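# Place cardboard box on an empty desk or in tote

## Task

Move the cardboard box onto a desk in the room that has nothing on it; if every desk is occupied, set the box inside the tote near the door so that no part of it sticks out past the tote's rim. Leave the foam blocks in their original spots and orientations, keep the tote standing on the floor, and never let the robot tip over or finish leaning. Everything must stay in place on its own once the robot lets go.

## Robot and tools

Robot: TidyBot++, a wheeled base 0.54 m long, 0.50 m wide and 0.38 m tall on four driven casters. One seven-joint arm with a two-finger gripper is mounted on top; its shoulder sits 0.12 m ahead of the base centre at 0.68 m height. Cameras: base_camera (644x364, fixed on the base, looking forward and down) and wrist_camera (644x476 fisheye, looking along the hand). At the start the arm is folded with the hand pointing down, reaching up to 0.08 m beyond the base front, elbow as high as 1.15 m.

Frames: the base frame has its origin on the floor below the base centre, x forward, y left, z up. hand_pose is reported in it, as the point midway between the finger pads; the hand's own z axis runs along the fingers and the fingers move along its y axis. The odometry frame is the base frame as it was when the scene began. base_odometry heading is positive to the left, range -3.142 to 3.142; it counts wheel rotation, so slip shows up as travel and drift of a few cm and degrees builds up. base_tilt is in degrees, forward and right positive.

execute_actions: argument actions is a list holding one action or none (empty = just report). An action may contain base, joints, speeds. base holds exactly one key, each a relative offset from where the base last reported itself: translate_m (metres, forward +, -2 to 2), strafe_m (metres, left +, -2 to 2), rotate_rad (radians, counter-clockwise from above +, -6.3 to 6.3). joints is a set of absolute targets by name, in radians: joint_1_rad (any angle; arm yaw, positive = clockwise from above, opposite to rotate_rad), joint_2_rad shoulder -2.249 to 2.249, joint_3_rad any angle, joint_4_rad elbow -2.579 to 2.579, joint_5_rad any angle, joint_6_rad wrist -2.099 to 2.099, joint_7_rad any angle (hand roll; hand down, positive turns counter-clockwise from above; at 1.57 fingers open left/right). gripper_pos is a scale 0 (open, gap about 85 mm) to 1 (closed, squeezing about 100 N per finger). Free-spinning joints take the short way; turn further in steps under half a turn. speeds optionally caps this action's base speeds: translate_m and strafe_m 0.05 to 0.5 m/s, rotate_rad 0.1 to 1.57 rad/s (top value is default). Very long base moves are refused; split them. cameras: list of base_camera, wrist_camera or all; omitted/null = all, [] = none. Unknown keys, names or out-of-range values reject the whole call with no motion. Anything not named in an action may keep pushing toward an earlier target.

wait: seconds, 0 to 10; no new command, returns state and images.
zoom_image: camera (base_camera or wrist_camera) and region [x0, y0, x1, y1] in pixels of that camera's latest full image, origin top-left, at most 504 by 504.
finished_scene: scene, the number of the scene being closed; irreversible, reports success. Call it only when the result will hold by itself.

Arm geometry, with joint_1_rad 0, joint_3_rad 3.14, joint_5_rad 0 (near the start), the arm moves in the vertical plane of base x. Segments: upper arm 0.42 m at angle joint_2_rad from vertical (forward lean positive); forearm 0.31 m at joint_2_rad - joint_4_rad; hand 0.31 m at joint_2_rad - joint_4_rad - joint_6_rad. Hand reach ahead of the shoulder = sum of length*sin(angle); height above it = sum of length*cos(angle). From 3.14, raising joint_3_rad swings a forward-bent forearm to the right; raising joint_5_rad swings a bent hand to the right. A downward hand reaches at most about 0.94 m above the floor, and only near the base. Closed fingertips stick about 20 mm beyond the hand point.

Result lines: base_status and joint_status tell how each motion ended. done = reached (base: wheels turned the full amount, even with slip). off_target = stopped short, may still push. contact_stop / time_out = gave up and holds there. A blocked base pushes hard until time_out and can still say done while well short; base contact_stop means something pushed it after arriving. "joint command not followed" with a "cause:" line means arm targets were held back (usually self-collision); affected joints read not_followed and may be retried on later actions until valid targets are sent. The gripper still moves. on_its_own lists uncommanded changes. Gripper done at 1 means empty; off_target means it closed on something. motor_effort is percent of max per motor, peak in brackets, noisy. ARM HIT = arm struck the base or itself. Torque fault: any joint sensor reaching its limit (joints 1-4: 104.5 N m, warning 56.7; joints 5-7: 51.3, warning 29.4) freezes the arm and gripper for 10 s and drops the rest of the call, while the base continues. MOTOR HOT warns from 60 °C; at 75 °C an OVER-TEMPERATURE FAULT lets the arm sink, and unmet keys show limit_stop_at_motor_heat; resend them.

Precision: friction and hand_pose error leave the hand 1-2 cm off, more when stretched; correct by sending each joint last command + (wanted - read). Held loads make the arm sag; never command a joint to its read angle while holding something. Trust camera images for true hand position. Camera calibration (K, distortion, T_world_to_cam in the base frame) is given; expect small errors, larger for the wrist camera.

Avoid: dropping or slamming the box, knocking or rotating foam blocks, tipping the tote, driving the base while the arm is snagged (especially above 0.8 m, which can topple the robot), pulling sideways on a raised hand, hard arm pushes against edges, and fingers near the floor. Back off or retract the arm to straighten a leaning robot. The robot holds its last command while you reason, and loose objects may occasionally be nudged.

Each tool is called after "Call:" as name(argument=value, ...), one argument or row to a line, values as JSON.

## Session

Call:
execute_actions(
  actions=[
    {"joints":{"joint_6_rad":0.2,"joint_1_rad":-0.9}},
  ],
)

Call:
execute_actions(
  actions=[
    {"joints":{"joint_1_rad":1.3}},
  ],
  cameras=["wrist_camera"],
)

Call:
execute_actions(
  actions=[
    {"joints":{"joint_1_rad":3.3}},
  ],
  cameras=["wrist_camera"],
)

Call:
execute_actions(
  actions=[
    {"joints":{"joint_1_rad":4.3}},
  ],
  cameras=["wrist_camera"],
)

Scene clock: 2.20 s.
base_odometry: x=+0.000 y=+0.000 heading=+0.000 (m, m, rad; odometry frame)
base_tilt: forward=+0.3 right=-0.4 (deg)
base_status: not commanded
joint_positions: joint_1_rad=-0.877 joint_2_rad=-0.367 joint_3_rad=+3.104 joint_4_rad=-2.498 joint_5_rad=+0.000 joint_6_rad=+0.172 joint_7_rad=+1.607 gripper_pos=+0.000
joint_status: all done
motor_effort: joint_1_rad=+0(1) joint_2_rad=-5(5) joint_3_rad=+1(1) joint_4_rad=+21(22) joint_5_rad=+0(0) joint_6_rad=+7(9) joint_7_rad=+0(0) (%)
hand_pose: x=+0.3635 y=+0.3206 z=+0.7894 quat_wxyz=(-0.231, +0.737, +0.382, +0.507) (m; base frame)
pictures: base_camera, wrist_camera
camera_calibration (this result's frames):
wrist_camera: T_world_to_cam=[[0.787718, -0.615473, 0.0263337, -0.111637], [-0.230921, -0.334636, -0.913616, 0.965508], [0.571119, 0.71359, -0.405725, 0.0152308], [0, 0, 0, 1]] pos_world=[0.302196, 0.243516, 0.891223]
Images, in order (width x height): base_camera 644x364, wrist_camera 644x476.

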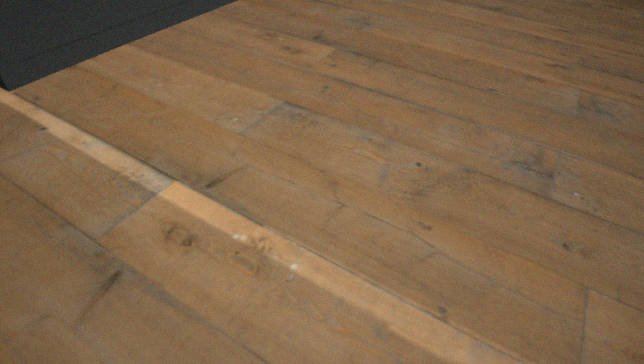

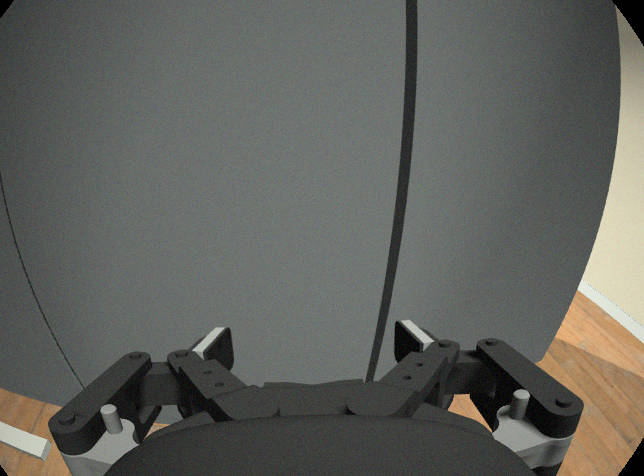

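Scene clock: 5.47 s.
base_odometry: x=+0.000 y=+0.000 heading=+0.000 (m, m, rad; odometry frame)
base_tilt: forward=+0.3 right=-0.4 (deg)
base_status: not commanded
joint_positions: joint_1_rad=+1.277 joint_2_rad=-0.367 joint_3_rad=+3.104 joint_4_rad=-2.498 joint_5_rad=+0.000 joint_6_rad=+0.172 joint_7_rad=+1.607 gripper_pos=+0.000
joint_status: all done
motor_effort: joint_1_rad=+0(0) joint_2_rad=-6(6) joint_3_rad=+0(1) joint_4_rad=+22(22) joint_5_rad=+0(0) joint_6_rad=+7(8) joint_7_rad=-1(0) (%)
hand_pose: x=+0.2521 y=-0.3806 z=+0.7894 quat_wxyz=(+0.337, +0.686, -0.468, +0.444) (m; base frame)
pictures: wrist_camera
camera_calibration (this result's frames):
wrist_camera: T_world_to_cam=[[-0.947446, -0.318831, 0.0263334, 0.0948475], [-0.152257, 0.376994, -0.913616, 0.956147], [0.281361, -0.869611, -0.405725, 0.0497123], [0, 0, 0, 1]] pos_world=[0.221456, -0.286991, 0.891223]
Images, in order (width x height): wrist_camera 644x476.

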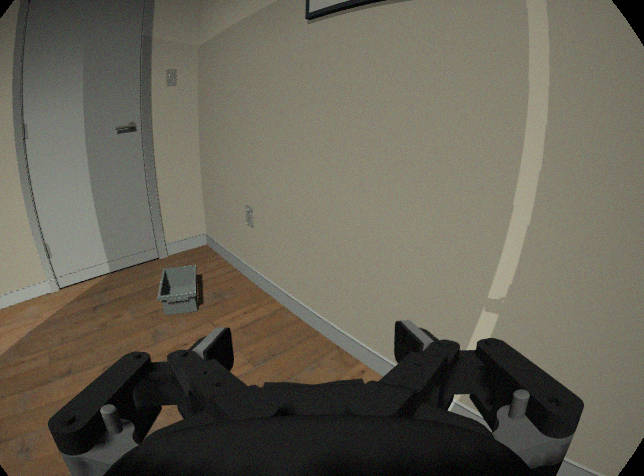

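Scene clock: 8.57 s.
base_odometry: x=+0.000 y=+0.000 heading=+0.000 (m, m, rad; odometry frame)
base_tilt: forward=+0.3 right=-0.4 (deg)
base_status: not commanded
joint_positions: joint_1_rad=+3.277 joint_2_rad=-0.367 joint_3_rad=+3.104 joint_4_rad=-2.498 joint_5_rad=+0.000 joint_6_rad=+0.172 joint_7_rad=+1.607 gripper_pos=+0.000
joint_status: all done
motor_effort: joint_1_rad=+0(0) joint_2_rad=-5(6) joint_3_rad=+1(1) joint_4_rad=+21(22) joint_5_rad=+0(0) joint_6_rad=+8(8) joint_7_rad=+0(0) (%)
hand_pose: x=-0.2824 y=+0.0374 z=+0.7894 quat_wxyz=(+0.556, -0.023, -0.830, -0.043) (m; base frame)
pictures: wrist_camera
camera_calibration (this result's frames):
wrist_camera: T_world_to_cam=[[0.104393, 0.994187, 0.0263336, -0.0303214], [0.40616, -0.0184487, -0.913616, 0.889695], [-0.907819, 0.106071, -0.405725, 0.191225], [0, 0, 0, 1]] pos_world=[-0.184596, 0.0262756, 0.891223]
Images, in order (width x height): wrist_camera 644x476.

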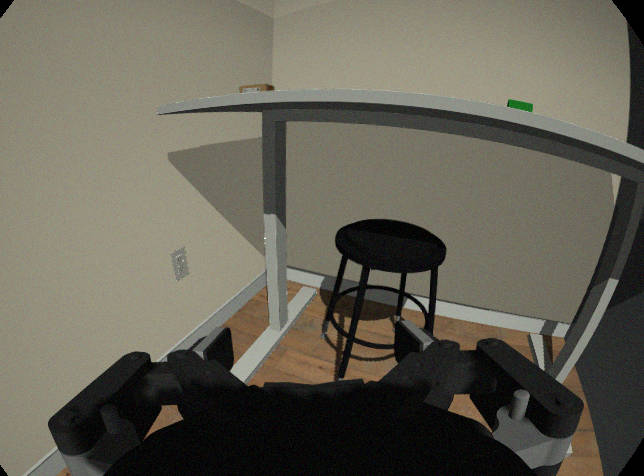

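Scene clock: 10.87 s.
base_odometry: x=+0.000 y=+0.000 heading=+0.000 (m, m, rad; odometry frame)
base_tilt: forward=+0.4 right=-0.4 (deg)
base_status: not commanded
joint_positions: joint_1_rad=+4.277 joint_2_rad=-0.367 joint_3_rad=+3.104 joint_4_rad=-2.498 joint_5_rad=+0.000 joint_6_rad=+0.172 joint_7_rad=+1.607 gripper_pos=+0.000
joint_status: all done
motor_effort: joint_1_rad=+0(1) joint_2_rad=-5(6) joint_3_rad=+0(1) joint_4_rad=+21(22) joint_5_rad=+0(0) joint_6_rad=+8(8) joint_7_rad=+0(0) (%)
hand_pose: x=-0.0664 y=+0.3580 z=+0.7894 quat_wxyz=(+0.467, -0.418, -0.717, -0.305) (m; base frame)
pictures: wrist_camera
camera_calibration (this result's frames):
wrist_camera: T_world_to_cam=[[0.893015, 0.449256, 0.0263338, -0.124168], [0.203901, -0.351754, -0.913616, 0.913764], [-0.401185, 0.821242, -0.405725, 0.130935], [0, 0, 0, 1]] pos_world=[-0.0229047, 0.269674, 0.891223]
Images, in order (width x height): wrist_camera 644x476.

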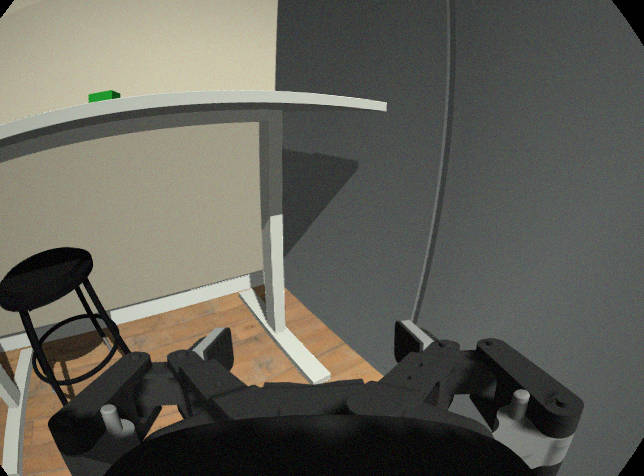

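Call:
execute_actions(
  actions=[
    {"joints":{"joint_1_rad":3.0,"joint_2_rad":-0.3,"joint_4_rad":-1.2,"joint_6_rad":-1.2}},
  ],
  cameras=["wrist_camera"],
)

Scene clock: 13.80 s.
base_odometry: x=+0.000 y=+0.000 heading=+0.000 (m, m, rad; odometry frame)
base_tilt: forward=+0.3 right=-0.4 (deg)
base_status: not commanded
joint_positions: joint_1_rad=+3.023 joint_2_rad=-0.321 joint_3_rad=+3.104 joint_4_rad=-1.219 joint_5_rad=+0.000 joint_6_rad=-1.170 joint_7_rad=+1.607 gripper_pos=+0.000
joint_status: all done
motor_effort: joint_1_rad=+0(1) joint_2_rad=-6(10) joint_3_rad=+0(2) joint_4_rad=+20(25) joint_5_rad=+0(1) joint_6_rad=+8(8) joint_7_rad=+0(0) (%)
hand_pose: x=-0.2617 y=-0.0659 z=+1.1285 quat_wxyz=(+0.511, +0.085, -0.855, +0.025) (m; base frame)
pictures: wrist_camera
camera_calibration (this result's frames):
wrist_camera: T_world_to_cam=[[-0.150052, 0.988358, 0.0251492, -0.0043761], [0.493308, 0.0968898, -0.864442, 1.16415], [-0.856815, -0.117305, -0.502104, 0.465989], [0, 0, 0, 1]] pos_world=[-0.175676, -0.0538067, 1.24043]
Images, in order (width x height): wrist_camera 644x476.

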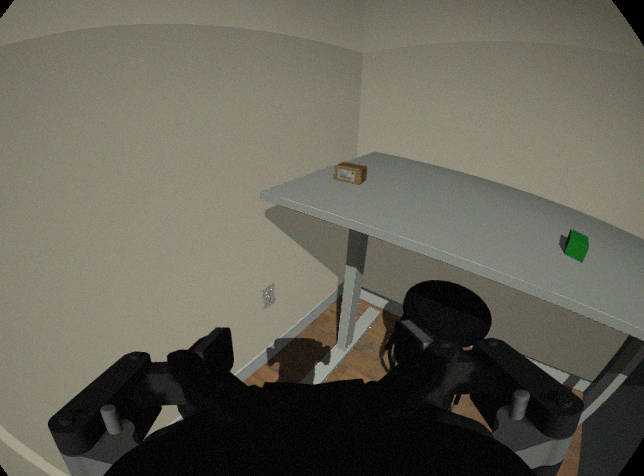

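Call:
execute_actions(
  actions=[
    {"base":{"translate_m":0.15},"joints":{"joint_1_rad":0.0,"joint_2_rad":-0.2,"joint_4_rad":-0.7,"joint_6_rad":-1.8}},
  ],
  cameras=[],
)

Call:
execute_actions(
  actions=[
    {"base":{"rotate_rad":3.14}},
  ],
)

Scene clock: 18.17 s.
base_odometry: x=+0.150 y=+0.000 heading=+0.001 (m, m, rad; odometry frame)
base_tilt: forward=+0.3 right=-0.4 (deg)
base_status: done
joint_positions: joint_1_rad=+0.024 joint_2_rad=-0.223 joint_3_rad=+3.104 joint_4_rad=-0.723 joint_5_rad=+0.000 joint_6_rad=-1.769 joint_7_rad=+1.607 gripper_pos=+0.000
joint_status: all done
motor_effort: joint_1_rad=+0(1) joint_2_rad=-4(10) joint_3_rad=+0(1) joint_4_rad=+14(21) joint_5_rad=+0(1) joint_6_rad=+7(8) joint_7_rad=+0(0) (%)
hand_pose: x=+0.4149 y=+0.0092 z=+1.1675 quat_wxyz=(+0.009, +0.906, +0.024, +0.422) (m; base frame)
pictures: none
No camera images: the call's "cameras" was empty. Leave "cameras" out to get every camera's image.

Scene clock: 21.47 s.
base_odometry: x=+0.150 y=+0.000 heading=+3.141 (m, m, rad; odometry frame)
base_tilt: forward=+0.3 right=-0.4 (deg)
base_status: done
joint_positions: joint_1_rad=+0.024 joint_2_rad=-0.208 joint_3_rad=+3.104 joint_4_rad=-0.723 joint_5_rad=+0.000 joint_6_rad=-1.769 joint_7_rad=+1.607 gripper_pos=+0.000
joint_status: not commanded
motor_effort: joint_1_rad=+0(1) joint_2_rad=-4(7) joint_3_rad=+0(1) joint_4_rad=+14(15) joint_5_rad=+0(1) joint_6_rad=+6(6) joint_7_rad=+0(0) (%)
hand_pose: x=+0.4219 y=+0.0091 z=+1.1632 quat_wxyz=(+0.008, +0.909, +0.024, +0.416) (m; base frame)
pictures: base_camera, wrist_camera
camera_calibration (this result's frames):
wrist_camera: T_world_to_cam=[[0.0127781, -0.999689, 0.0214263, -0.0230309], [-0.676228, -0.0244244, -0.736287, 1.1951], [0.736581, -0.00508072, -0.67633, 0.607278], [0, 0, 0, 1]] pos_world=[0.361142, 0.0092511, 1.29115]
Images, in order (width x height): base_camera 644x364, wrist_camera 644x476.

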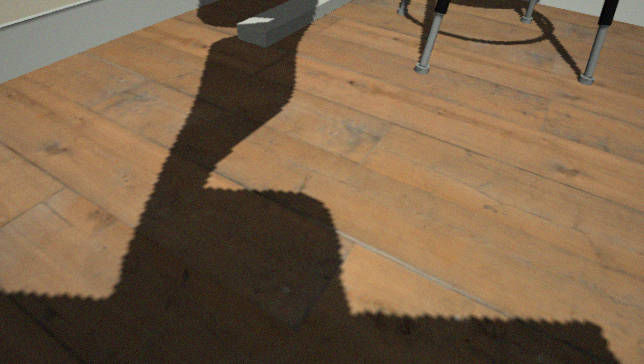

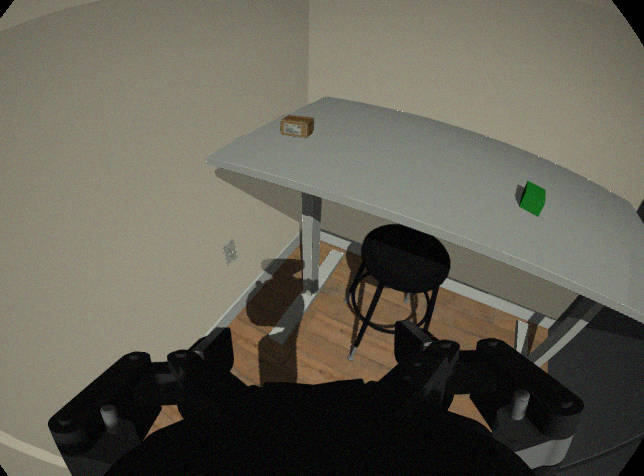

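Call:
execute_actions(
  actions=[
    {"base":{"rotate_rad":-0.62},"joints":{"joint_2_rad":-0.1,"joint_4_rad":-0.6,"joint_6_rad":-2.0,"joint_7_rad":0.05}},
  ],
  cameras=[],
)

Call:
execute_actions(
  actions=[
    {"base":{"strafe_m":0.55}},
  ],
  cameras=[],
)

Call:
execute_actions(
  actions=[
    {"base":{"translate_m":0.25},"joints":{"joint_1_rad":-0.3}},
  ],
)

Scene clock: 23.67 s.
base_odometry: x=+0.151 y=+0.000 heading=+2.522 (m, m, rad; odometry frame)
base_tilt: forward=+0.3 right=-0.4 (deg)
base_status: done
joint_positions: joint_1_rad=+0.023 joint_2_rad=-0.120 joint_3_rad=+3.104 joint_4_rad=-0.622 joint_5_rad=+0.000 joint_6_rad=-1.971 joint_7_rad=+0.060 gripper_pos=+0.000
joint_status: all done
motor_effort: joint_1_rad=+0(0) joint_2_rad=-7(7) joint_3_rad=+0(1) joint_4_rad=+13(14) joint_5_rad=+0(0) joint_6_rad=+5(7) joint_7_rad=+0(0) (%)
hand_pose: x=+0.4124 y=+0.0075 z=+1.1308 quat_wxyz=(-0.225, +0.693, -0.642, +0.239) (m; base frame)
pictures: none
No camera images: the call's "cameras" was empty. Leave "cameras" out to get every camera's image.

Scene clock: 26.13 s.
base_odometry: x=-0.169 y=-0.447 heading=+2.522 (m, m, rad; odometry frame)
base_tilt: forward=+0.4 right=-0.4 (deg)
base_status: done
joint_positions: joint_1_rad=+0.022 joint_2_rad=-0.120 joint_3_rad=+3.104 joint_4_rad=-0.622 joint_5_rad=+0.000 joint_6_rad=-1.971 joint_7_rad=+0.060 gripper_pos=+0.000
joint_status: not commanded
motor_effort: joint_1_rad=+0(1) joint_2_rad=-7(7) joint_3_rad=+0(1) joint_4_rad=+13(13) joint_5_rad=+1(1) joint_6_rad=+5(5) joint_7_rad=+0(0) (%)
hand_pose: x=+0.4125 y=+0.0078 z=+1.1308 quat_wxyz=(-0.225, +0.693, -0.642, +0.239) (m; base frame)
pictures: none
No camera images: the call's "cameras" was empty. Leave "cameras" out to get every camera's image.

Scene clock: 27.90 s.
base_odometry: x=-0.373 y=-0.302 heading=+2.522 (m, m, rad; odometry frame)
base_tilt: forward=+0.4 right=-0.4 (deg)
base_status: done
joint_positions: joint_1_rad=-0.275 joint_2_rad=-0.098 joint_3_rad=+3.104 joint_4_rad=-0.619 joint_5_rad=+0.000 joint_6_rad=-1.971 joint_7_rad=+0.060 gripper_pos=+0.000
joint_status: all done
motor_effort: joint_1_rad=+0(1) joint_2_rad=-9(12) joint_3_rad=+0(1) joint_4_rad=+14(15) joint_5_rad=+0(1) joint_6_rad=+5(6) joint_7_rad=+0(0) (%)
hand_pose: x=+0.4065 y=+0.0962 z=+1.1250 quat_wxyz=(-0.251, +0.783, -0.534, +0.196) (m; base frame)
pictures: base_camera, wrist_camera
camera_calibration (this result's frames):
wrist_camera: T_world_to_cam=[[-0.751985, -0.280983, -0.596295, 1.0017], [-0.349893, 0.93679, -0.000179953, 0.105379], [0.558653, 0.208504, -0.802766, 0.787298], [0, 0, 0, 1]] pos_world=[0.350307, 0.0185874, 1.22934]
Images, in order (width x height): base_camera 644x364, wrist_camera 644x476.

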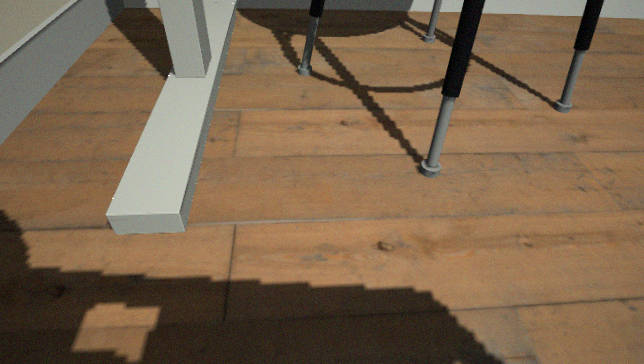

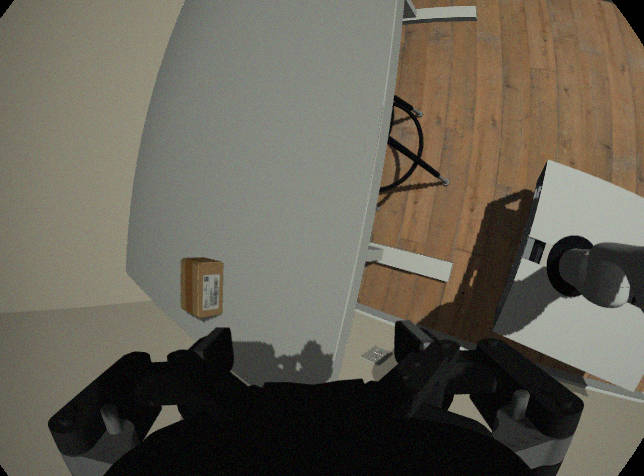

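Call:
execute_actions(
  actions=[
    {"base":{"strafe_m":0.07}},
  ],
  cameras=[],
)

Call:
execute_actions(
  actions=[
    {"base":{"translate_m":0.16},"speeds":{"translate_m":0.15},"joints":{"joint_6_rad":-2.08}},
  ],
  cameras=[],
)

Call:
execute_actions(
  actions=[
    {"joints":{"joint_2_rad":0.13,"joint_4_rad":-0.45}},
  ],
)

Scene clock: 29.27 s.
base_odometry: x=-0.414 y=-0.359 heading=+2.522 (m, m, rad; odometry frame)
base_tilt: forward=+0.4 right=-0.4 (deg)
base_status: done
joint_positions: joint_1_rad=-0.278 joint_2_rad=-0.098 joint_3_rad=+3.104 joint_4_rad=-0.619 joint_5_rad=+0.000 joint_6_rad=-1.971 joint_7_rad=+0.060 gripper_pos=+0.000
joint_status: not commanded
motor_effort: joint_1_rad=+0(1) joint_2_rad=-8(10) joint_3_rad=+0(1) joint_4_rad=+13(14) joint_5_rad=+1(1) joint_6_rad=+5(4) joint_7_rad=+0(1) (%)
hand_pose: x=+0.4062 y=+0.0970 z=+1.1251 quat_wxyz=(-0.251, +0.784, -0.533, +0.196) (m; base frame)
pictures: none
No camera images: the call's "cameras" was empty. Leave "cameras" out to get every camera's image.

Scene clock: 31.00 s.
base_odometry: x=-0.545 y=-0.266 heading=+2.522 (m, m, rad; odometry frame)
base_tilt: forward=+0.4 right=-0.3 (deg)
base_status: done
joint_positions: joint_1_rad=-0.278 joint_2_rad=-0.097 joint_3_rad=+3.104 joint_4_rad=-0.618 joint_5_rad=+0.000 joint_6_rad=-2.061 joint_7_rad=+0.060 gripper_pos=+0.000
joint_status: all done
motor_effort: joint_1_rad=+0(1) joint_2_rad=-8(11) joint_3_rad=+0(1) joint_4_rad=+13(14) joint_5_rad=+1(2) joint_6_rad=+4(6) joint_7_rad=+0(0) (%)
hand_pose: x=+0.3847 y=+0.0899 z=+1.1094 quat_wxyz=(-0.218, +0.795, -0.540, +0.170) (m; base frame)
pictures: none
No camera images: the call's "cameras" was empty. Leave "cameras" out to get every camera's image.

Scene clock: 32.57 s.
base_odometry: x=-0.545 y=-0.266 heading=+2.522 (m, m, rad; odometry frame)
base_tilt: forward=+0.4 right=-0.4 (deg)
base_status: not commanded
joint_positions: joint_1_rad=-0.278 joint_2_rad=+0.134 joint_3_rad=+3.104 joint_4_rad=-0.473 joint_5_rad=+0.000 joint_6_rad=-2.061 joint_7_rad=+0.060 gripper_pos=+0.000
joint_status: all done
motor_effort: joint_1_rad=+0(0) joint_2_rad=-17(22) joint_3_rad=+0(0) joint_4_rad=+14(15) joint_5_rad=-1(1) joint_6_rad=+3(5) joint_7_rad=+0(0) (%)
hand_pose: x=+0.4777 y=+0.1165 z=+1.0801 quat_wxyz=(-0.187, +0.803, -0.548, +0.142) (m; base frame)
pictures: base_camera, wrist_camera
camera_calibration (this result's frames):
wrist_camera: T_world_to_cam=[[-0.839568, -0.307035, -0.448169, 0.919096], [-0.35105, 0.936216, 0.0162403, 0.0942261], [0.414597, 0.170964, -0.893801, 0.878766], [0, 0, 0, 1]] pos_world=[0.440387, 0.0437411, 1.19582]
Images, in order (width x height): base_camera 644x364, wrist_camera 644x476.

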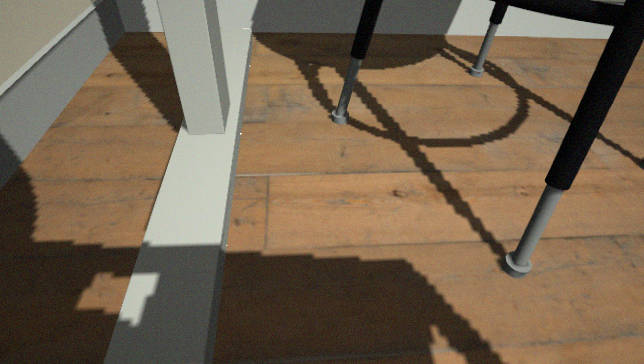

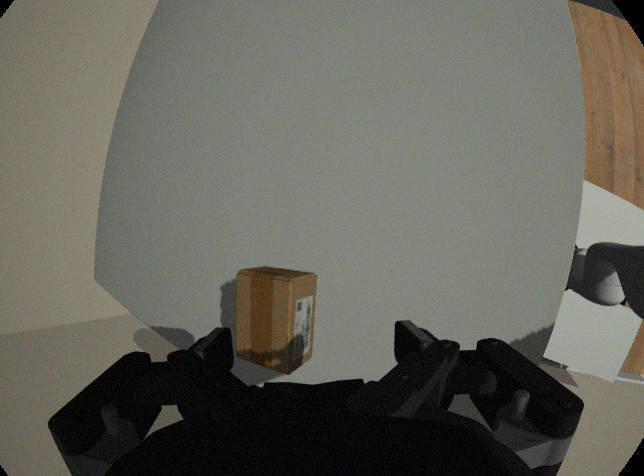

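Call:
execute_actions(
  actions=[
    {"base":{"translate_m":0.04},"joints":{"joint_1_rad":-0.36,"joint_2_rad":0.21,"joint_4_rad":-0.36,"joint_7_rad":-0.1}},
  ],
  cameras=["wrist_camera"],
)

Scene clock: 33.80 s.
base_odometry: x=-0.577 y=-0.243 heading=+2.523 (m, m, rad; odometry frame)
base_tilt: forward=+0.3 right=-0.4 (deg)
base_status: done
joint_positions: joint_1_rad=-0.335 joint_2_rad=+0.211 joint_3_rad=+3.104 joint_4_rad=-0.378 joint_5_rad=+0.000 joint_6_rad=-2.061 joint_7_rad=-0.075 gripper_pos=+0.000
joint_status: all done
motor_effort: joint_1_rad=+0(0) joint_2_rad=-20(25) joint_3_rad=+0(0) joint_4_rad=+14(14) joint_5_rad=+0(1) joint_6_rad=+4(4) joint_7_rad=+0(0) (%)
hand_pose: x=+0.5011 y=+0.1471 z=+1.0802 quat_wxyz=(-0.208, +0.779, -0.578, +0.126) (m; base frame)
pictures: wrist_camera
camera_calibration (this result's frames):
wrist_camera: T_world_to_cam=[[-0.85926, -0.222673, -0.460531, 0.958948], [-0.290867, 0.953261, 0.0817874, -0.029669], [0.420795, 0.20423, -0.883868, 0.845166], [0, 0, 0, 1]] pos_world=[0.459715, 0.0692055, 1.19107]
Images, in order (width x height): wrist_camera 644x476.

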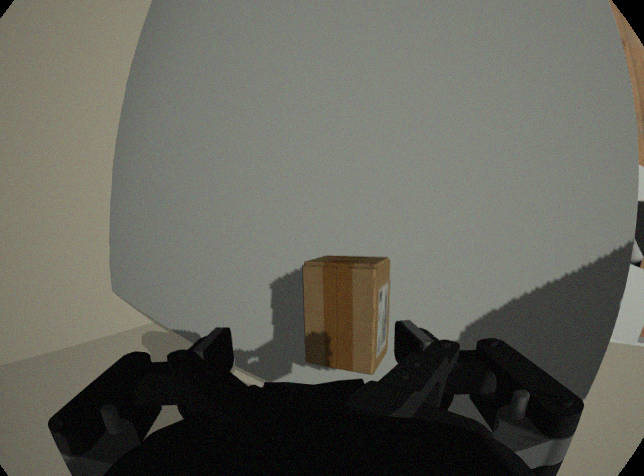

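Call:
execute_actions(
  actions=[
    {"joints":{"joint_1_rad":-0.42,"joint_2_rad":0.29,"joint_4_rad":-0.40,"joint_7_rad":-0.13}},
  ],
  cameras=["wrist_camera"],
)

Scene clock: 34.97 s.
base_odometry: x=-0.577 y=-0.243 heading=+2.523 (m, m, rad; odometry frame)
base_tilt: forward=+0.4 right=-0.4 (deg)
base_status: not commanded
joint_positions: joint_1_rad=-0.399 joint_2_rad=+0.285 joint_3_rad=+3.104 joint_4_rad=-0.384 joint_5_rad=+0.000 joint_6_rad=-2.061 joint_7_rad=-0.101 gripper_pos=+0.000
joint_status: all done
motor_effort: joint_1_rad=+0(1) joint_2_rad=-25(27) joint_3_rad=+0(1) joint_4_rad=+15(14) joint_5_rad=+0(1) joint_6_rad=+3(4) joint_7_rad=+0(0) (%)
hand_pose: x=+0.5167 y=+0.1820 z=+1.0470 quat_wxyz=(-0.180, +0.797, -0.568, +0.097) (m; base frame)
pictures: wrist_camera
camera_calibration (this result's frames):
wrist_camera: T_world_to_cam=[[-0.882995, -0.265722, -0.386927, 0.90783], [-0.322419, 0.942445, 0.0885604, -0.0445459], [0.341125, 0.202951, -0.917848, 0.879121], [0, 0, 0, 1]] pos_world=[0.487357, 0.104794, 1.16211]
Images, in order (width x height): wrist_camera 644x476.

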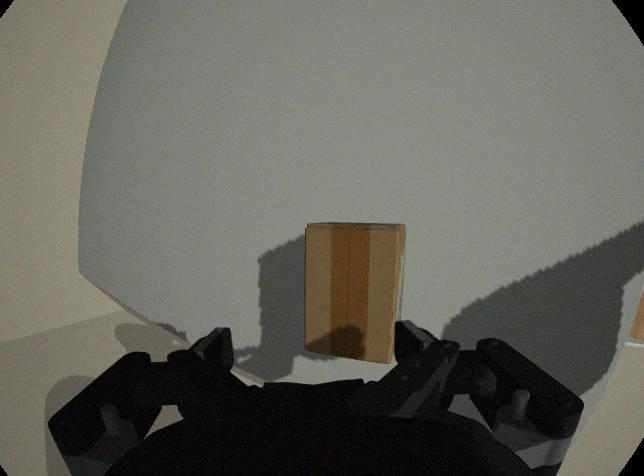

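Call:
execute_actions(
  actions=[
    {"joints":{"joint_1_rad":-0.34,"joint_2_rad":0.34,"joint_4_rad":-0.58,"joint_7_rad":-0.08}},
  ],
  cameras=["wrist_camera"],
)

Scene clock: 36.27 s.
base_odometry: x=-0.577 y=-0.243 heading=+2.523 (m, m, rad; odometry frame)
base_tilt: forward=+0.4 right=-0.3 (deg)
base_status: not commanded
joint_positions: joint_1_rad=-0.362 joint_2_rad=+0.334 joint_3_rad=+3.104 joint_4_rad=-0.564 joint_5_rad=+0.000 joint_6_rad=-2.061 joint_7_rad=-0.101 gripper_pos=+0.000
joint_status: all done
motor_effort: joint_1_rad=-1(0) joint_2_rad=-28(31) joint_3_rad=-1(1) joint_4_rad=+16(17) joint_5_rad=+1(0) joint_6_rad=+1(3) joint_7_rad=+0(0) (%)
hand_pose: x=+0.5253 y=+0.1685 z=+0.9695 quat_wxyz=(-0.082, +0.800, -0.593, +0.041) (m; base frame)
pictures: wrist_camera
camera_calibration (this result's frames):
wrist_camera: T_world_to_cam=[[-0.950518, -0.259862, -0.170258, 0.706327], [-0.273912, 0.959583, 0.0646028, -0.0273742], [0.146589, 0.108042, -0.98328, 0.989402], [0, 0, 0, 1]] pos_world=[0.518843, 0.102918, 1.09489]
Images, in order (width x height): wrist_camera 644x476.

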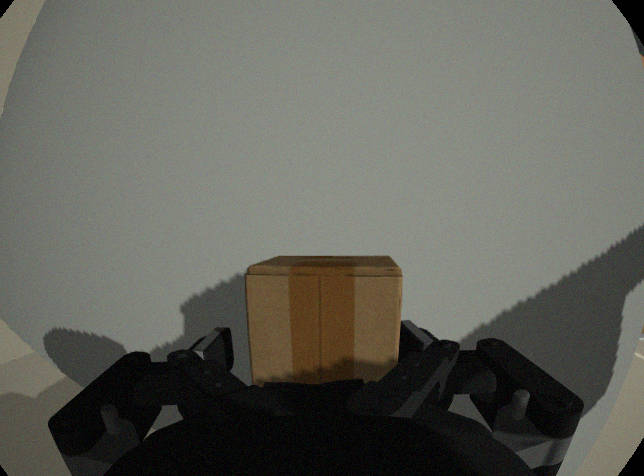

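Call:
execute_actions(
  actions=[
    {"joints":{"gripper_pos":1}},
  ],
  cameras=["wrist_camera"],
)

Call:
execute_actions(
  actions=[
    {"joints":{"joint_2_rad":0.15,"joint_4_rad":-0.4}},
  ],
  cameras=[],
)

Call:
execute_actions(
  actions=[
    {"base":{"translate_m":-0.45}},
  ],
  cameras=[],
)

Call:
execute_actions(
  actions=[
    {"base":{"strafe_m":-0.3},"joints":{"joint_1_rad":0,"joint_2_rad":-0.1,"joint_4_rad":-0.9,"joint_6_rad":-0.9,"joint_7_rad":1.57}},
  ],
  cameras=[],
)

Call:
execute_actions(
  actions=[
    {"base":{"rotate_rad":3.14}},
  ],
)

Scene clock: 37.53 s.
base_odometry: x=-0.577 y=-0.243 heading=+2.523 (m, m, rad; odometry frame)
base_tilt: forward=+0.4 right=-0.4 (deg)
base_status: not commanded
joint_positions: joint_1_rad=-0.362 joint_2_rad=+0.326 joint_3_rad=+3.104 joint_4_rad=-0.567 joint_5_rad=+0.000 joint_6_rad=-2.061 joint_7_rad=-0.101 gripper_pos=+0.310
joint_status: gripper_pos off_target (ended at +0.310, target +1.000)
motor_effort: joint_1_rad=+0(1) joint_2_rad=-21(28) joint_3_rad=+0(1) joint_4_rad=+12(17) joint_5_rad=+1(1) joint_6_rad=+2(5) joint_7_rad=+0(0) (%)
hand_pose: x=+0.5228 y=+0.1676 z=+0.9719 quat_wxyz=(-0.084, +0.800, -0.592, +0.043) (m; base frame)
pictures: wrist_camera
camera_calibration (this result's frames):
wrist_camera: T_world_to_cam=[[-0.949792, -0.259655, -0.17457, 0.707902], [-0.274222, 0.959478, 0.0648444, -0.0273598], [0.150659, 0.10946, -0.982507, 0.989092], [0, 0, 0, 1]] pos_world=[0.515842, 0.101796, 1.09714]
Images, in order (width x height): wrist_camera 644x476.

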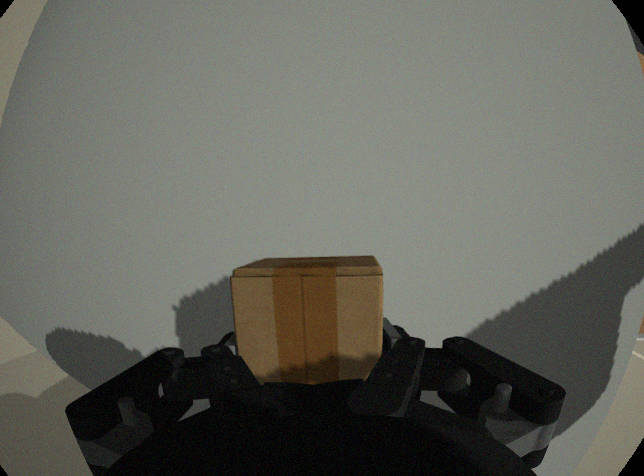

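Scene clock: 39.07 s.
base_odometry: x=-0.577 y=-0.243 heading=+2.523 (m, m, rad; odometry frame)
base_tilt: forward=+0.4 right=-0.3 (deg)
base_status: not commanded
joint_positions: joint_1_rad=-0.362 joint_2_rad=+0.145 joint_3_rad=+3.104 joint_4_rad=-0.413 joint_5_rad=+0.000 joint_6_rad=-2.061 joint_7_rad=-0.101 gripper_pos=+0.310
joint_status: all done
motor_effort: joint_1_rad=+0(0) joint_2_rad=-18(34) joint_3_rad=+0(1) joint_4_rad=+14(19) joint_5_rad=+1(1) joint_6_rad=+5(5) joint_7_rad=+1(0) (%)
hand_pose: x=+0.4715 y=+0.1480 z=+1.0953 quat_wxyz=(-0.224, +0.777, -0.574, +0.130) (m; base frame)
pictures: none
No camera images: the call's "cameras" was empty. Leave "cameras" out to get every camera's image.

Scene clock: 41.47 s.
base_odometry: x=-0.211 y=-0.505 heading=+2.522 (m, m, rad; odometry frame)
base_tilt: forward=+0.4 right=-0.4 (deg)
base_status: done
joint_positions: joint_1_rad=-0.361 joint_2_rad=+0.146 joint_3_rad=+3.104 joint_4_rad=-0.413 joint_5_rad=+0.000 joint_6_rad=-2.061 joint_7_rad=-0.101 gripper_pos=+0.310
joint_status: not commanded
motor_effort: joint_1_rad=+0(2) joint_2_rad=-18(23) joint_3_rad=+0(2) joint_4_rad=+14(15) joint_5_rad=+0(1) joint_6_rad=+5(5) joint_7_rad=+0(0) (%)
hand_pose: x=+0.4719 y=+0.1476 z=+1.0951 quat_wxyz=(-0.224, +0.776, -0.575, +0.130) (m; base frame)
pictures: none
No camera images: the call's "cameras" was empty. Leave "cameras" out to get every camera's image.

Scene clock: 43.50 s.
base_odometry: x=-0.036 y=-0.260 heading=+2.522 (m, m, rad; odometry frame)
base_tilt: forward=+0.4 right=-0.4 (deg)
base_status: done
joint_positions: joint_1_rad=-0.022 joint_2_rad=-0.078 joint_3_rad=+3.104 joint_4_rad=-0.883 joint_5_rad=+0.000 joint_6_rad=-0.931 joint_7_rad=+1.549 gripper_pos=+0.310
joint_status: all done
motor_effort: joint_1_rad=+0(2) joint_2_rad=-16(20) joint_3_rad=+0(2) joint_4_rad=+21(21) joint_5_rad=-1(1) joint_6_rad=+9(9) joint_7_rad=+0(0) (%)
hand_pose: x=+0.6186 y=+0.0329 z=+1.2680 quat_wxyz=(-0.025, +0.763, +0.015, +0.646) (m; base frame)
pictures: none
No camera images: the call's "cameras" was empty. Leave "cameras" out to get every camera's image.

Scene clock: 46.80 s.
base_odometry: x=-0.036 y=-0.260 heading=-0.622 (m, m, rad; odometry frame)
base_tilt: forward=+0.3 right=-0.4 (deg)
base_status: done
joint_positions: joint_1_rad=+0.007 joint_2_rad=-0.079 joint_3_rad=+3.104 joint_4_rad=-0.896 joint_5_rad=+0.019 joint_6_rad=-0.931 joint_7_rad=+1.549 gripper_pos=+0.342
joint_status: not commanded
on_its_own: gripper_pos moved +0.032 toward your old target +1.000
motor_effort: joint_1_rad=-1(16) joint_2_rad=-16(22) joint_3_rad=+0(15) joint_4_rad=+21(23) joint_5_rad=+1(13) joint_6_rad=+9(17) joint_7_rad=+0(0) (%)
hand_pose: x=+0.6210 y=+0.0138 z=+1.2612 quat_wxyz=(-0.006, +0.767, +0.004, +0.642) (m; base frame)
pictures: base_camera, wrist_camera
camera_calibration (this result's frames):
wrist_camera: T_world_to_cam=[[0.000198414, -0.999573, -0.0292233, 0.0486881], [-0.206078, 0.0285552, -0.978119, 1.41433], [0.978536, 0.00621635, -0.205984, -0.216627], [0, 0, 0, 1]] pos_world=[0.50343, 0.00962755, 1.34018]
Images, in order (width x height): base_camera 644x364, wrist_camera 644x476.

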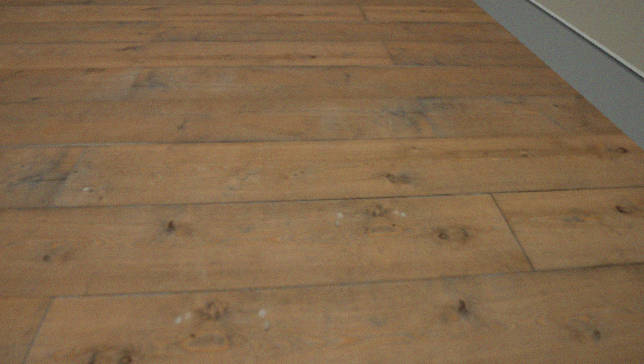

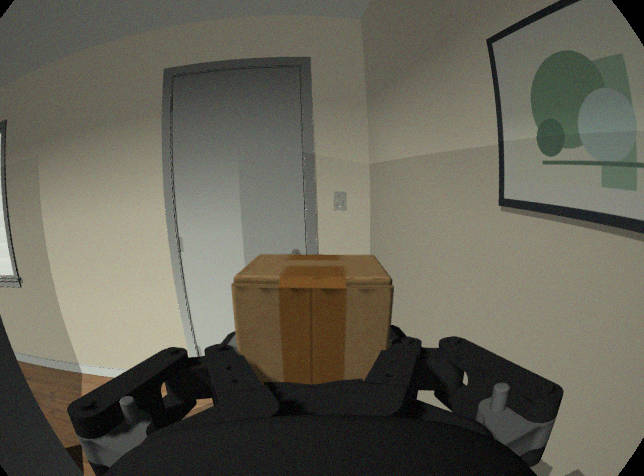

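Call:
execute_actions(
  actions=[
    {"base":{"strafe_m":0.15},"joints":{"joint_1_rad":-0.6}},
  ],
  cameras=[],
)

Call:
execute_actions(
  actions=[
    {"base":{"translate_m":1.2},"joints":{"joint_1_rad":-1.1}},
  ],
)

Scene clock: 48.73 s.
base_odometry: x=+0.051 y=-0.138 heading=-0.621 (m, m, rad; odometry frame)
base_tilt: forward=+0.3 right=-0.4 (deg)
base_status: done
joint_positions: joint_1_rad=-0.578 joint_2_rad=-0.079 joint_3_rad=+3.103 joint_4_rad=-0.896 joint_5_rad=+0.019 joint_6_rad=-0.931 joint_7_rad=+1.549 gripper_pos=+0.342
joint_status: all done
motor_effort: joint_1_rad=+0(3) joint_2_rad=-16(18) joint_3_rad=+0(2) joint_4_rad=+21(22) joint_5_rad=+1(2) joint_6_rad=+9(9) joint_7_rad=+0(0) (%)
hand_pose: x=+0.5296 y=+0.2884 z=+1.2616 quat_wxyz=(-0.191, +0.733, +0.225, +0.613) (m; base frame)
pictures: none
No camera images: the call's "cameras" was empty. Leave "cameras" out to get every camera's image.

Scene clock: 52.50 s.
base_odometry: x=+1.028 y=-0.835 heading=-0.620 (m, m, rad; odometry frame)
base_tilt: forward=+0.4 right=-0.4 (deg)
base_status: done
joint_positions: joint_1_rad=-1.077 joint_2_rad=-0.089 joint_3_rad=+3.103 joint_4_rad=-0.896 joint_5_rad=+0.019 joint_6_rad=-0.931 joint_7_rad=+1.549 gripper_pos=+0.342
joint_status: all done
motor_effort: joint_1_rad=+0(2) joint_2_rad=-16(18) joint_3_rad=+0(2) joint_4_rad=+21(22) joint_5_rad=+0(2) joint_6_rad=+9(10) joint_7_rad=+0(0) (%)
hand_pose: x=+0.3379 y=+0.4450 z=+1.2667 quat_wxyz=(-0.339, +0.652, +0.398, +0.550) (m; base frame)
pictures: base_camera, wrist_camera
camera_calibration (this result's frames):
wrist_camera: T_world_to_cam=[[0.884411, -0.465803, -0.0290639, -0.0566416], [-0.116238, -0.159531, -0.980326, 1.40513], [0.452002, 0.870389, -0.195235, -0.161423], [0, 0, 0, 1]] pos_world=[0.286387, 0.338279, 1.34432]
Images, in order (width x height): base_camera 644x364, wrist_camera 644x476.

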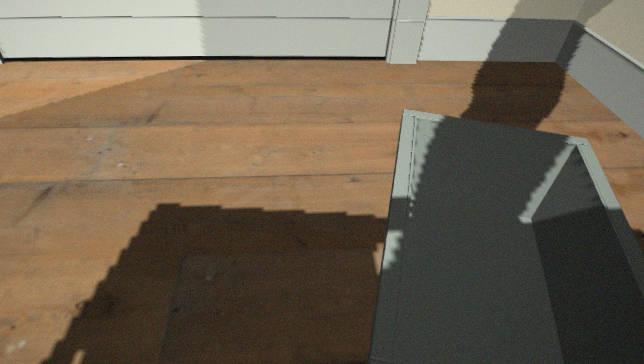

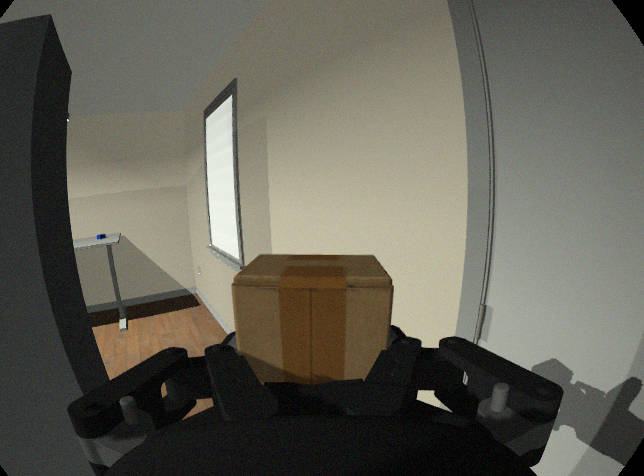

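Call:
execute_actions(
  actions=[
    {"base":{"translate_m":-0.15},"joints":{"joint_1_rad":0}},
  ],
  cameras=[],
)

Call:
execute_actions(
  actions=[
    {"base":{"rotate_rad":1.4}},
  ],
)

Scene clock: 55.13 s.
base_odometry: x=+0.906 y=-0.748 heading=-0.620 (m, m, rad; odometry frame)
base_tilt: forward=+0.4 right=-0.4 (deg)
base_status: done
joint_positions: joint_1_rad=-0.022 joint_2_rad=-0.096 joint_3_rad=+3.104 joint_4_rad=-0.896 joint_5_rad=+0.019 joint_6_rad=-0.929 joint_7_rad=+1.549 gripper_pos=+0.342
joint_status: all done
motor_effort: joint_1_rad=+0(1) joint_2_rad=-15(20) joint_3_rad=+0(2) joint_4_rad=+21(22) joint_5_rad=+1(1) joint_6_rad=+10(9) joint_7_rad=+0(0) (%)
hand_pose: x=+0.6103 y=+0.0283 z=+1.2702 quat_wxyz=(-0.016, +0.761, +0.015, +0.649) (m; base frame)
pictures: none
No camera images: the call's "cameras" was empty. Leave "cameras" out to get every camera's image.

Scene clock: 57.30 s.
base_odometry: x=+0.906 y=-0.748 heading=+0.780 (m, m, rad; odometry frame)
base_tilt: forward=+0.4 right=-0.3 (deg)
base_status: done
joint_positions: joint_1_rad=-0.018 joint_2_rad=-0.096 joint_3_rad=+3.100 joint_4_rad=-0.896 joint_5_rad=+0.019 joint_6_rad=-0.929 joint_7_rad=+1.549 gripper_pos=+0.342
joint_status: not commanded
motor_effort: joint_1_rad=+0(2) joint_2_rad=-15(19) joint_3_rad=+0(2) joint_4_rad=+21(22) joint_5_rad=+1(1) joint_6_rad=+9(10) joint_7_rad=+0(0) (%)
hand_pose: x=+0.6104 y=+0.0286 z=+1.2701 quat_wxyz=(-0.016, +0.761, +0.015, +0.648) (m; base frame)
pictures: base_camera, wrist_camera
camera_calibration (this result's frames):
wrist_camera: T_world_to_cam=[[0.0301164, -0.999133, -0.0287451, 0.0448026], [-0.188724, 0.022557, -0.981771, 1.41463], [0.981568, 0.0349923, -0.187881, -0.23021], [0, 0, 0, 1]] pos_world=[0.491591, 0.0209096, 1.34687]
Images, in order (width x height): base_camera 644x364, wrist_camera 644x476.

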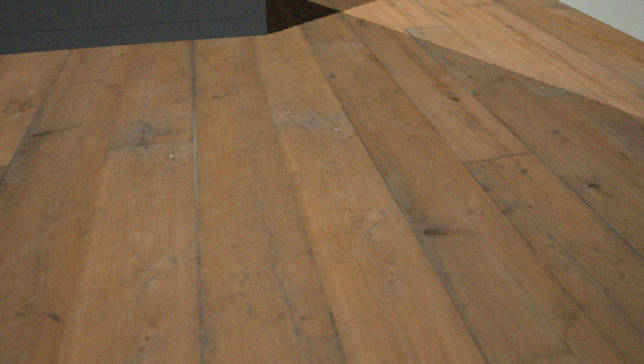

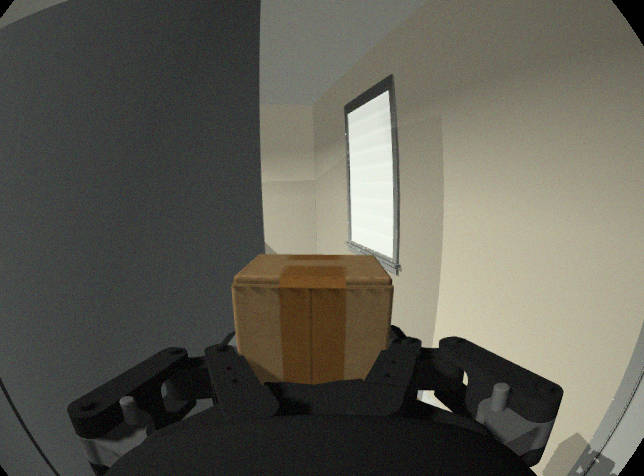

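Call:
execute_actions(
  actions=[
    {"base":{"rotate_rad":0.22}},
  ],
  cameras=[],
)

Call:
execute_actions(
  actions=[
    {"base":{"translate_m":0.5}},
  ],
  cameras=[],
)

Call:
execute_actions(
  actions=[
    {"base":{"strafe_m":-0.5}},
  ],
  cameras=["base_camera"],
)

Call:
execute_actions(
  actions=[
    {"base":{"translate_m":1.9},"joints":{"joint_1_rad":-0.8}},
  ],
)

Scene clock: 58.50 s.
base_odometry: x=+0.906 y=-0.748 heading=+0.999 (m, m, rad; odometry frame)
base_tilt: forward=+0.3 right=-0.4 (deg)
base_status: done
joint_positions: joint_1_rad=-0.016 joint_2_rad=-0.096 joint_3_rad=+3.099 joint_4_rad=-0.896 joint_5_rad=+0.019 joint_6_rad=-0.929 joint_7_rad=+1.549 gripper_pos=+0.342
joint_status: not commanded
motor_effort: joint_1_rad=+0(3) joint_2_rad=-15(16) joint_3_rad=+0(2) joint_4_rad=+20(21) joint_5_rad=+0(2) joint_6_rad=+9(10) joint_7_rad=+1(0) (%)
hand_pose: x=+0.6104 y=+0.0278 z=+1.2701 quat_wxyz=(-0.015, +0.761, +0.014, +0.648) (m; base frame)
pictures: none
No camera images: the call's "cameras" was empty. Leave "cameras" out to get every camera's image.

Scene clock: 60.83 s.
base_odometry: x=+1.176 y=-0.327 heading=+0.999 (m, m, rad; odometry frame)
base_tilt: forward=+0.3 right=-0.4 (deg)
base_status: done
joint_positions: joint_1_rad=-0.016 joint_2_rad=-0.158 joint_3_rad=+3.099 joint_4_rad=-0.897 joint_5_rad=+0.019 joint_6_rad=-0.938 joint_7_rad=+1.549 gripper_pos=+0.346
joint_status: not commanded
motor_effort: joint_1_rad=+1(2) joint_2_rad=+3(20) joint_3_rad=+1(2) joint_4_rad=+17(23) joint_5_rad=+1(2) joint_6_rad=+13(24) joint_7_rad=+0(1) (%)
hand_pose: x=+0.5725 y=+0.0269 z=+1.2971 quat_wxyz=(-0.015, +0.743, +0.014, +0.669) (m; base frame)
pictures: none
No camera images: the call's "cameras" was empty. Leave "cameras" out to get every camera's image.

Scene clock: 63.20 s.
base_odometry: x=+1.597 y=-0.597 heading=+1.000 (m, m, rad; odometry frame)
base_tilt: forward=+0.3 right=-0.4 (deg)
base_status: done
joint_positions: joint_1_rad=-0.015 joint_2_rad=-0.106 joint_3_rad=+3.102 joint_4_rad=-0.897 joint_5_rad=+0.016 joint_6_rad=-0.936 joint_7_rad=+1.549 gripper_pos=+0.346
joint_status: not commanded
motor_effort: joint_1_rad=+0(3) joint_2_rad=-15(16) joint_3_rad=+0(4) joint_4_rad=+21(21) joint_5_rad=+1(4) joint_6_rad=+9(13) joint_7_rad=+0(0) (%)
hand_pose: x=+0.6041 y=+0.0262 z=+1.2730 quat_wxyz=(-0.015, +0.760, +0.013, +0.650) (m; base frame)
pictures: base_camera
Images, in order (width x height): base_camera 644x364.

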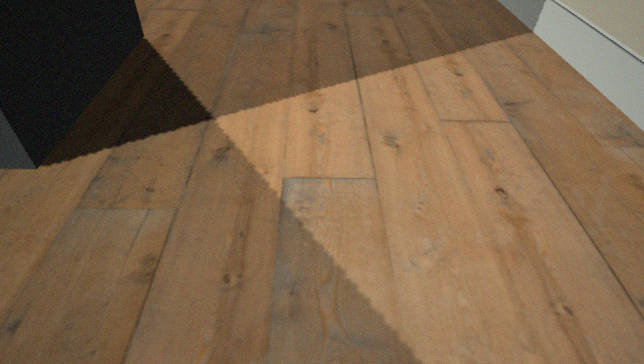

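Scene clock: 68.37 s.
base_odometry: x=+2.624 y=+1.001 heading=+1.000 (m, m, rad; odometry frame)
base_tilt: forward=+0.4 right=-0.4 (deg)
base_status: done
joint_positions: joint_1_rad=-0.778 joint_2_rad=-0.101 joint_3_rad=+3.102 joint_4_rad=-0.897 joint_5_rad=+0.016 joint_6_rad=-0.934 joint_7_rad=+1.549 gripper_pos=+0.346
joint_status: all done
motor_effort: joint_1_rad=+0(2) joint_2_rad=-15(17) joint_3_rad=+0(2) joint_4_rad=+21(21) joint_5_rad=+0(1) joint_6_rad=+9(10) joint_7_rad=+1(0) (%)
hand_pose: x=+0.4539 y=+0.3564 z=+1.2712 quat_wxyz=(-0.256, +0.701, +0.295, +0.596) (m; base frame)
pictures: base_camera, wrist_camera
camera_calibration (this result's frames):
wrist_camera: T_world_to_cam=[[0.709396, -0.704142, -0.0306839, -0.0338842], [-0.153377, -0.111737, -0.98183, 1.41065], [0.68792, 0.701212, -0.187265, -0.192819], [0, 0, 0, 1]] pos_world=[0.373043, 0.26897, 1.34787]
Images, in order (width x height): base_camera 644x364, wrist_camera 644x476.

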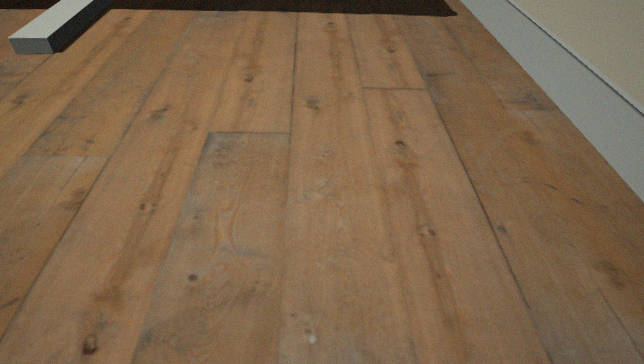

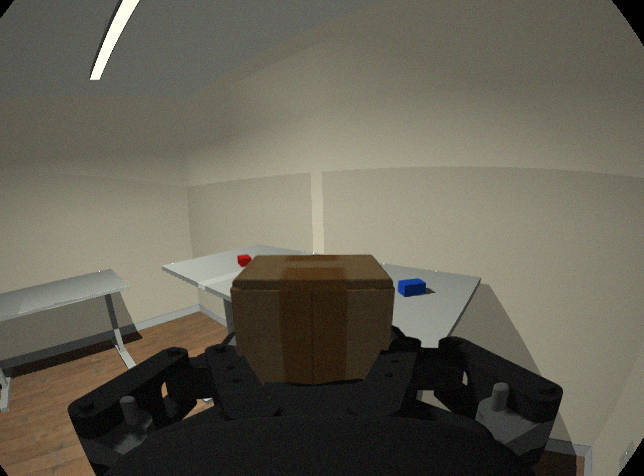

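Call:
execute_actions(
  actions=[
    {"joints":{"joint_1_rad":-1.3,"joint_6_rad":-1.2,"joint_5_rad":0}},
  ],
  cameras=["wrist_camera"],
)

Scene clock: 70.13 s.
base_odometry: x=+2.624 y=+1.001 heading=+1.000 (m, m, rad; odometry frame)
base_tilt: forward=+0.4 right=-0.4 (deg)
base_status: not commanded
joint_positions: joint_1_rad=-1.278 joint_2_rad=-0.101 joint_3_rad=+3.102 joint_4_rad=-0.897 joint_5_rad=+0.016 joint_6_rad=-1.175 joint_7_rad=+1.549 gripper_pos=+0.346
joint_status: all done
motor_effort: joint_1_rad=+1(1) joint_2_rad=-14(15) joint_3_rad=+0(1) joint_4_rad=+20(21) joint_5_rad=+1(1) joint_6_rad=+9(10) joint_7_rad=+0(0) (%)
hand_pose: x=+0.2378 y=+0.4531 z=+1.1990 quat_wxyz=(-0.335, +0.665, +0.502, +0.439) (m; base frame)
pictures: wrist_camera
camera_calibration (this result's frames):
wrist_camera: T_world_to_cam=[[0.957228, -0.288222, -0.0253301, -0.0685253], [-0.142315, -0.392802, -0.908544, 1.35427], [0.251913, 0.873289, -0.41702, 0.175787], [0, 0, 0, 1]] pos_world=[0.214044, 0.358697, 1.30199]
Images, in order (width x height): wrist_camera 644x476.

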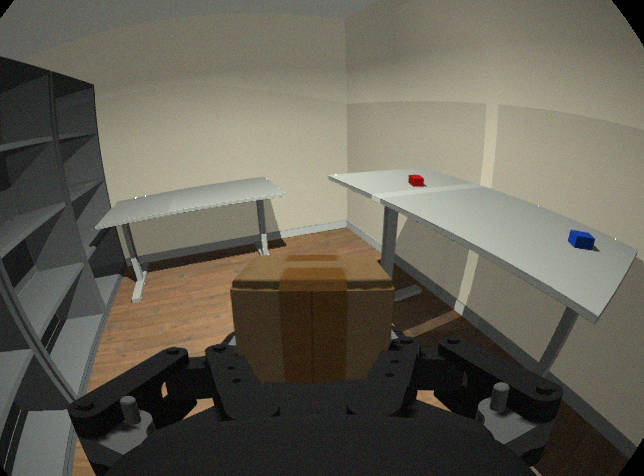

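Call:
execute_actions(
  actions=[
    {"base":{"rotate_rad":1.65},"joints":{"joint_1_rad":0}},
  ],
  cameras=[],
)

Call:
execute_actions(
  actions=[
    {"base":{"translate_m":1.5},"joints":{"joint_2_rad":0.0,"joint_4_rad":-0.5,"joint_6_rad":-1.7}},
  ],
)

Scene clock: 72.90 s.
base_odometry: x=+2.624 y=+1.001 heading=+2.649 (m, m, rad; odometry frame)
base_tilt: forward=+0.4 right=-0.3 (deg)
base_status: done
joint_positions: joint_1_rad=-0.021 joint_2_rad=-0.101 joint_3_rad=+3.101 joint_4_rad=-0.897 joint_5_rad=+0.016 joint_6_rad=-1.176 joint_7_rad=+1.549 gripper_pos=+0.346
joint_status: all done
motor_effort: joint_1_rad=+0(2) joint_2_rad=-14(17) joint_3_rad=+0(2) joint_4_rad=+20(21) joint_5_rad=-1(1) joint_6_rad=+9(9) joint_7_rad=+0(1) (%)
hand_pose: x=+0.5866 y=+0.0276 z=+1.1989 quat_wxyz=(-0.013, +0.834, +0.016, +0.552) (m; base frame)
pictures: none
No camera images: the call's "cameras" was empty. Leave "cameras" out to get every camera's image.

Scene clock: 77.27 s.
base_odometry: x=+1.301 y=+1.709 heading=+2.650 (m, m, rad; odometry frame)
base_tilt: forward=+0.4 right=-0.3 (deg)
base_status: done
joint_positions: joint_1_rad=-0.021 joint_2_rad=+0.002 joint_3_rad=+3.101 joint_4_rad=-0.522 joint_5_rad=+0.016 joint_6_rad=-1.676 joint_7_rad=+1.549 gripper_pos=+0.346
joint_status: all done
motor_effort: joint_1_rad=+0(0) joint_2_rad=-15(17) joint_3_rad=+0(0) joint_4_rad=+16(20) joint_5_rad=+0(1) joint_6_rad=+8(9) joint_7_rad=+0(1) (%)
hand_pose: x=+0.5277 y=+0.0216 z=+1.1917 quat_wxyz=(-0.012, +0.891, +0.013, +0.454) (m; base frame)
pictures: base_camera, wrist_camera
camera_calibration (this result's frames):
wrist_camera: T_world_to_cam=[[0.0118415, -0.999602, -0.0256044, 0.0439659], [-0.612345, 0.012994, -0.790484, 1.31804], [0.790502, 0.0250393, -0.611947, 0.442879], [0, 0, 0, 1]] pos_world=[0.456478, 0.0157324, 1.31403]
Images, in order (width x height): base_camera 644x364, wrist_camera 644x476.

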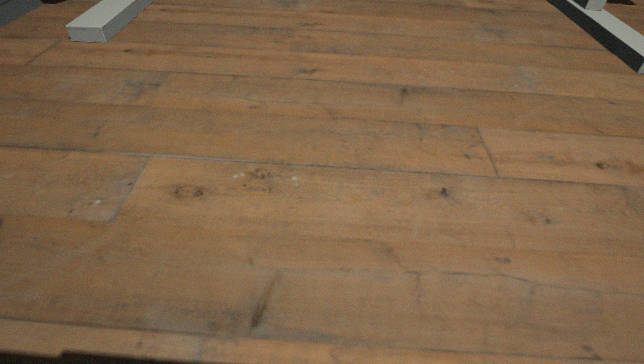

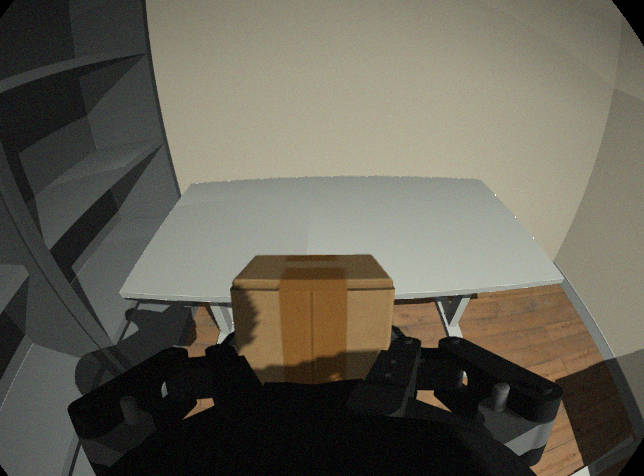

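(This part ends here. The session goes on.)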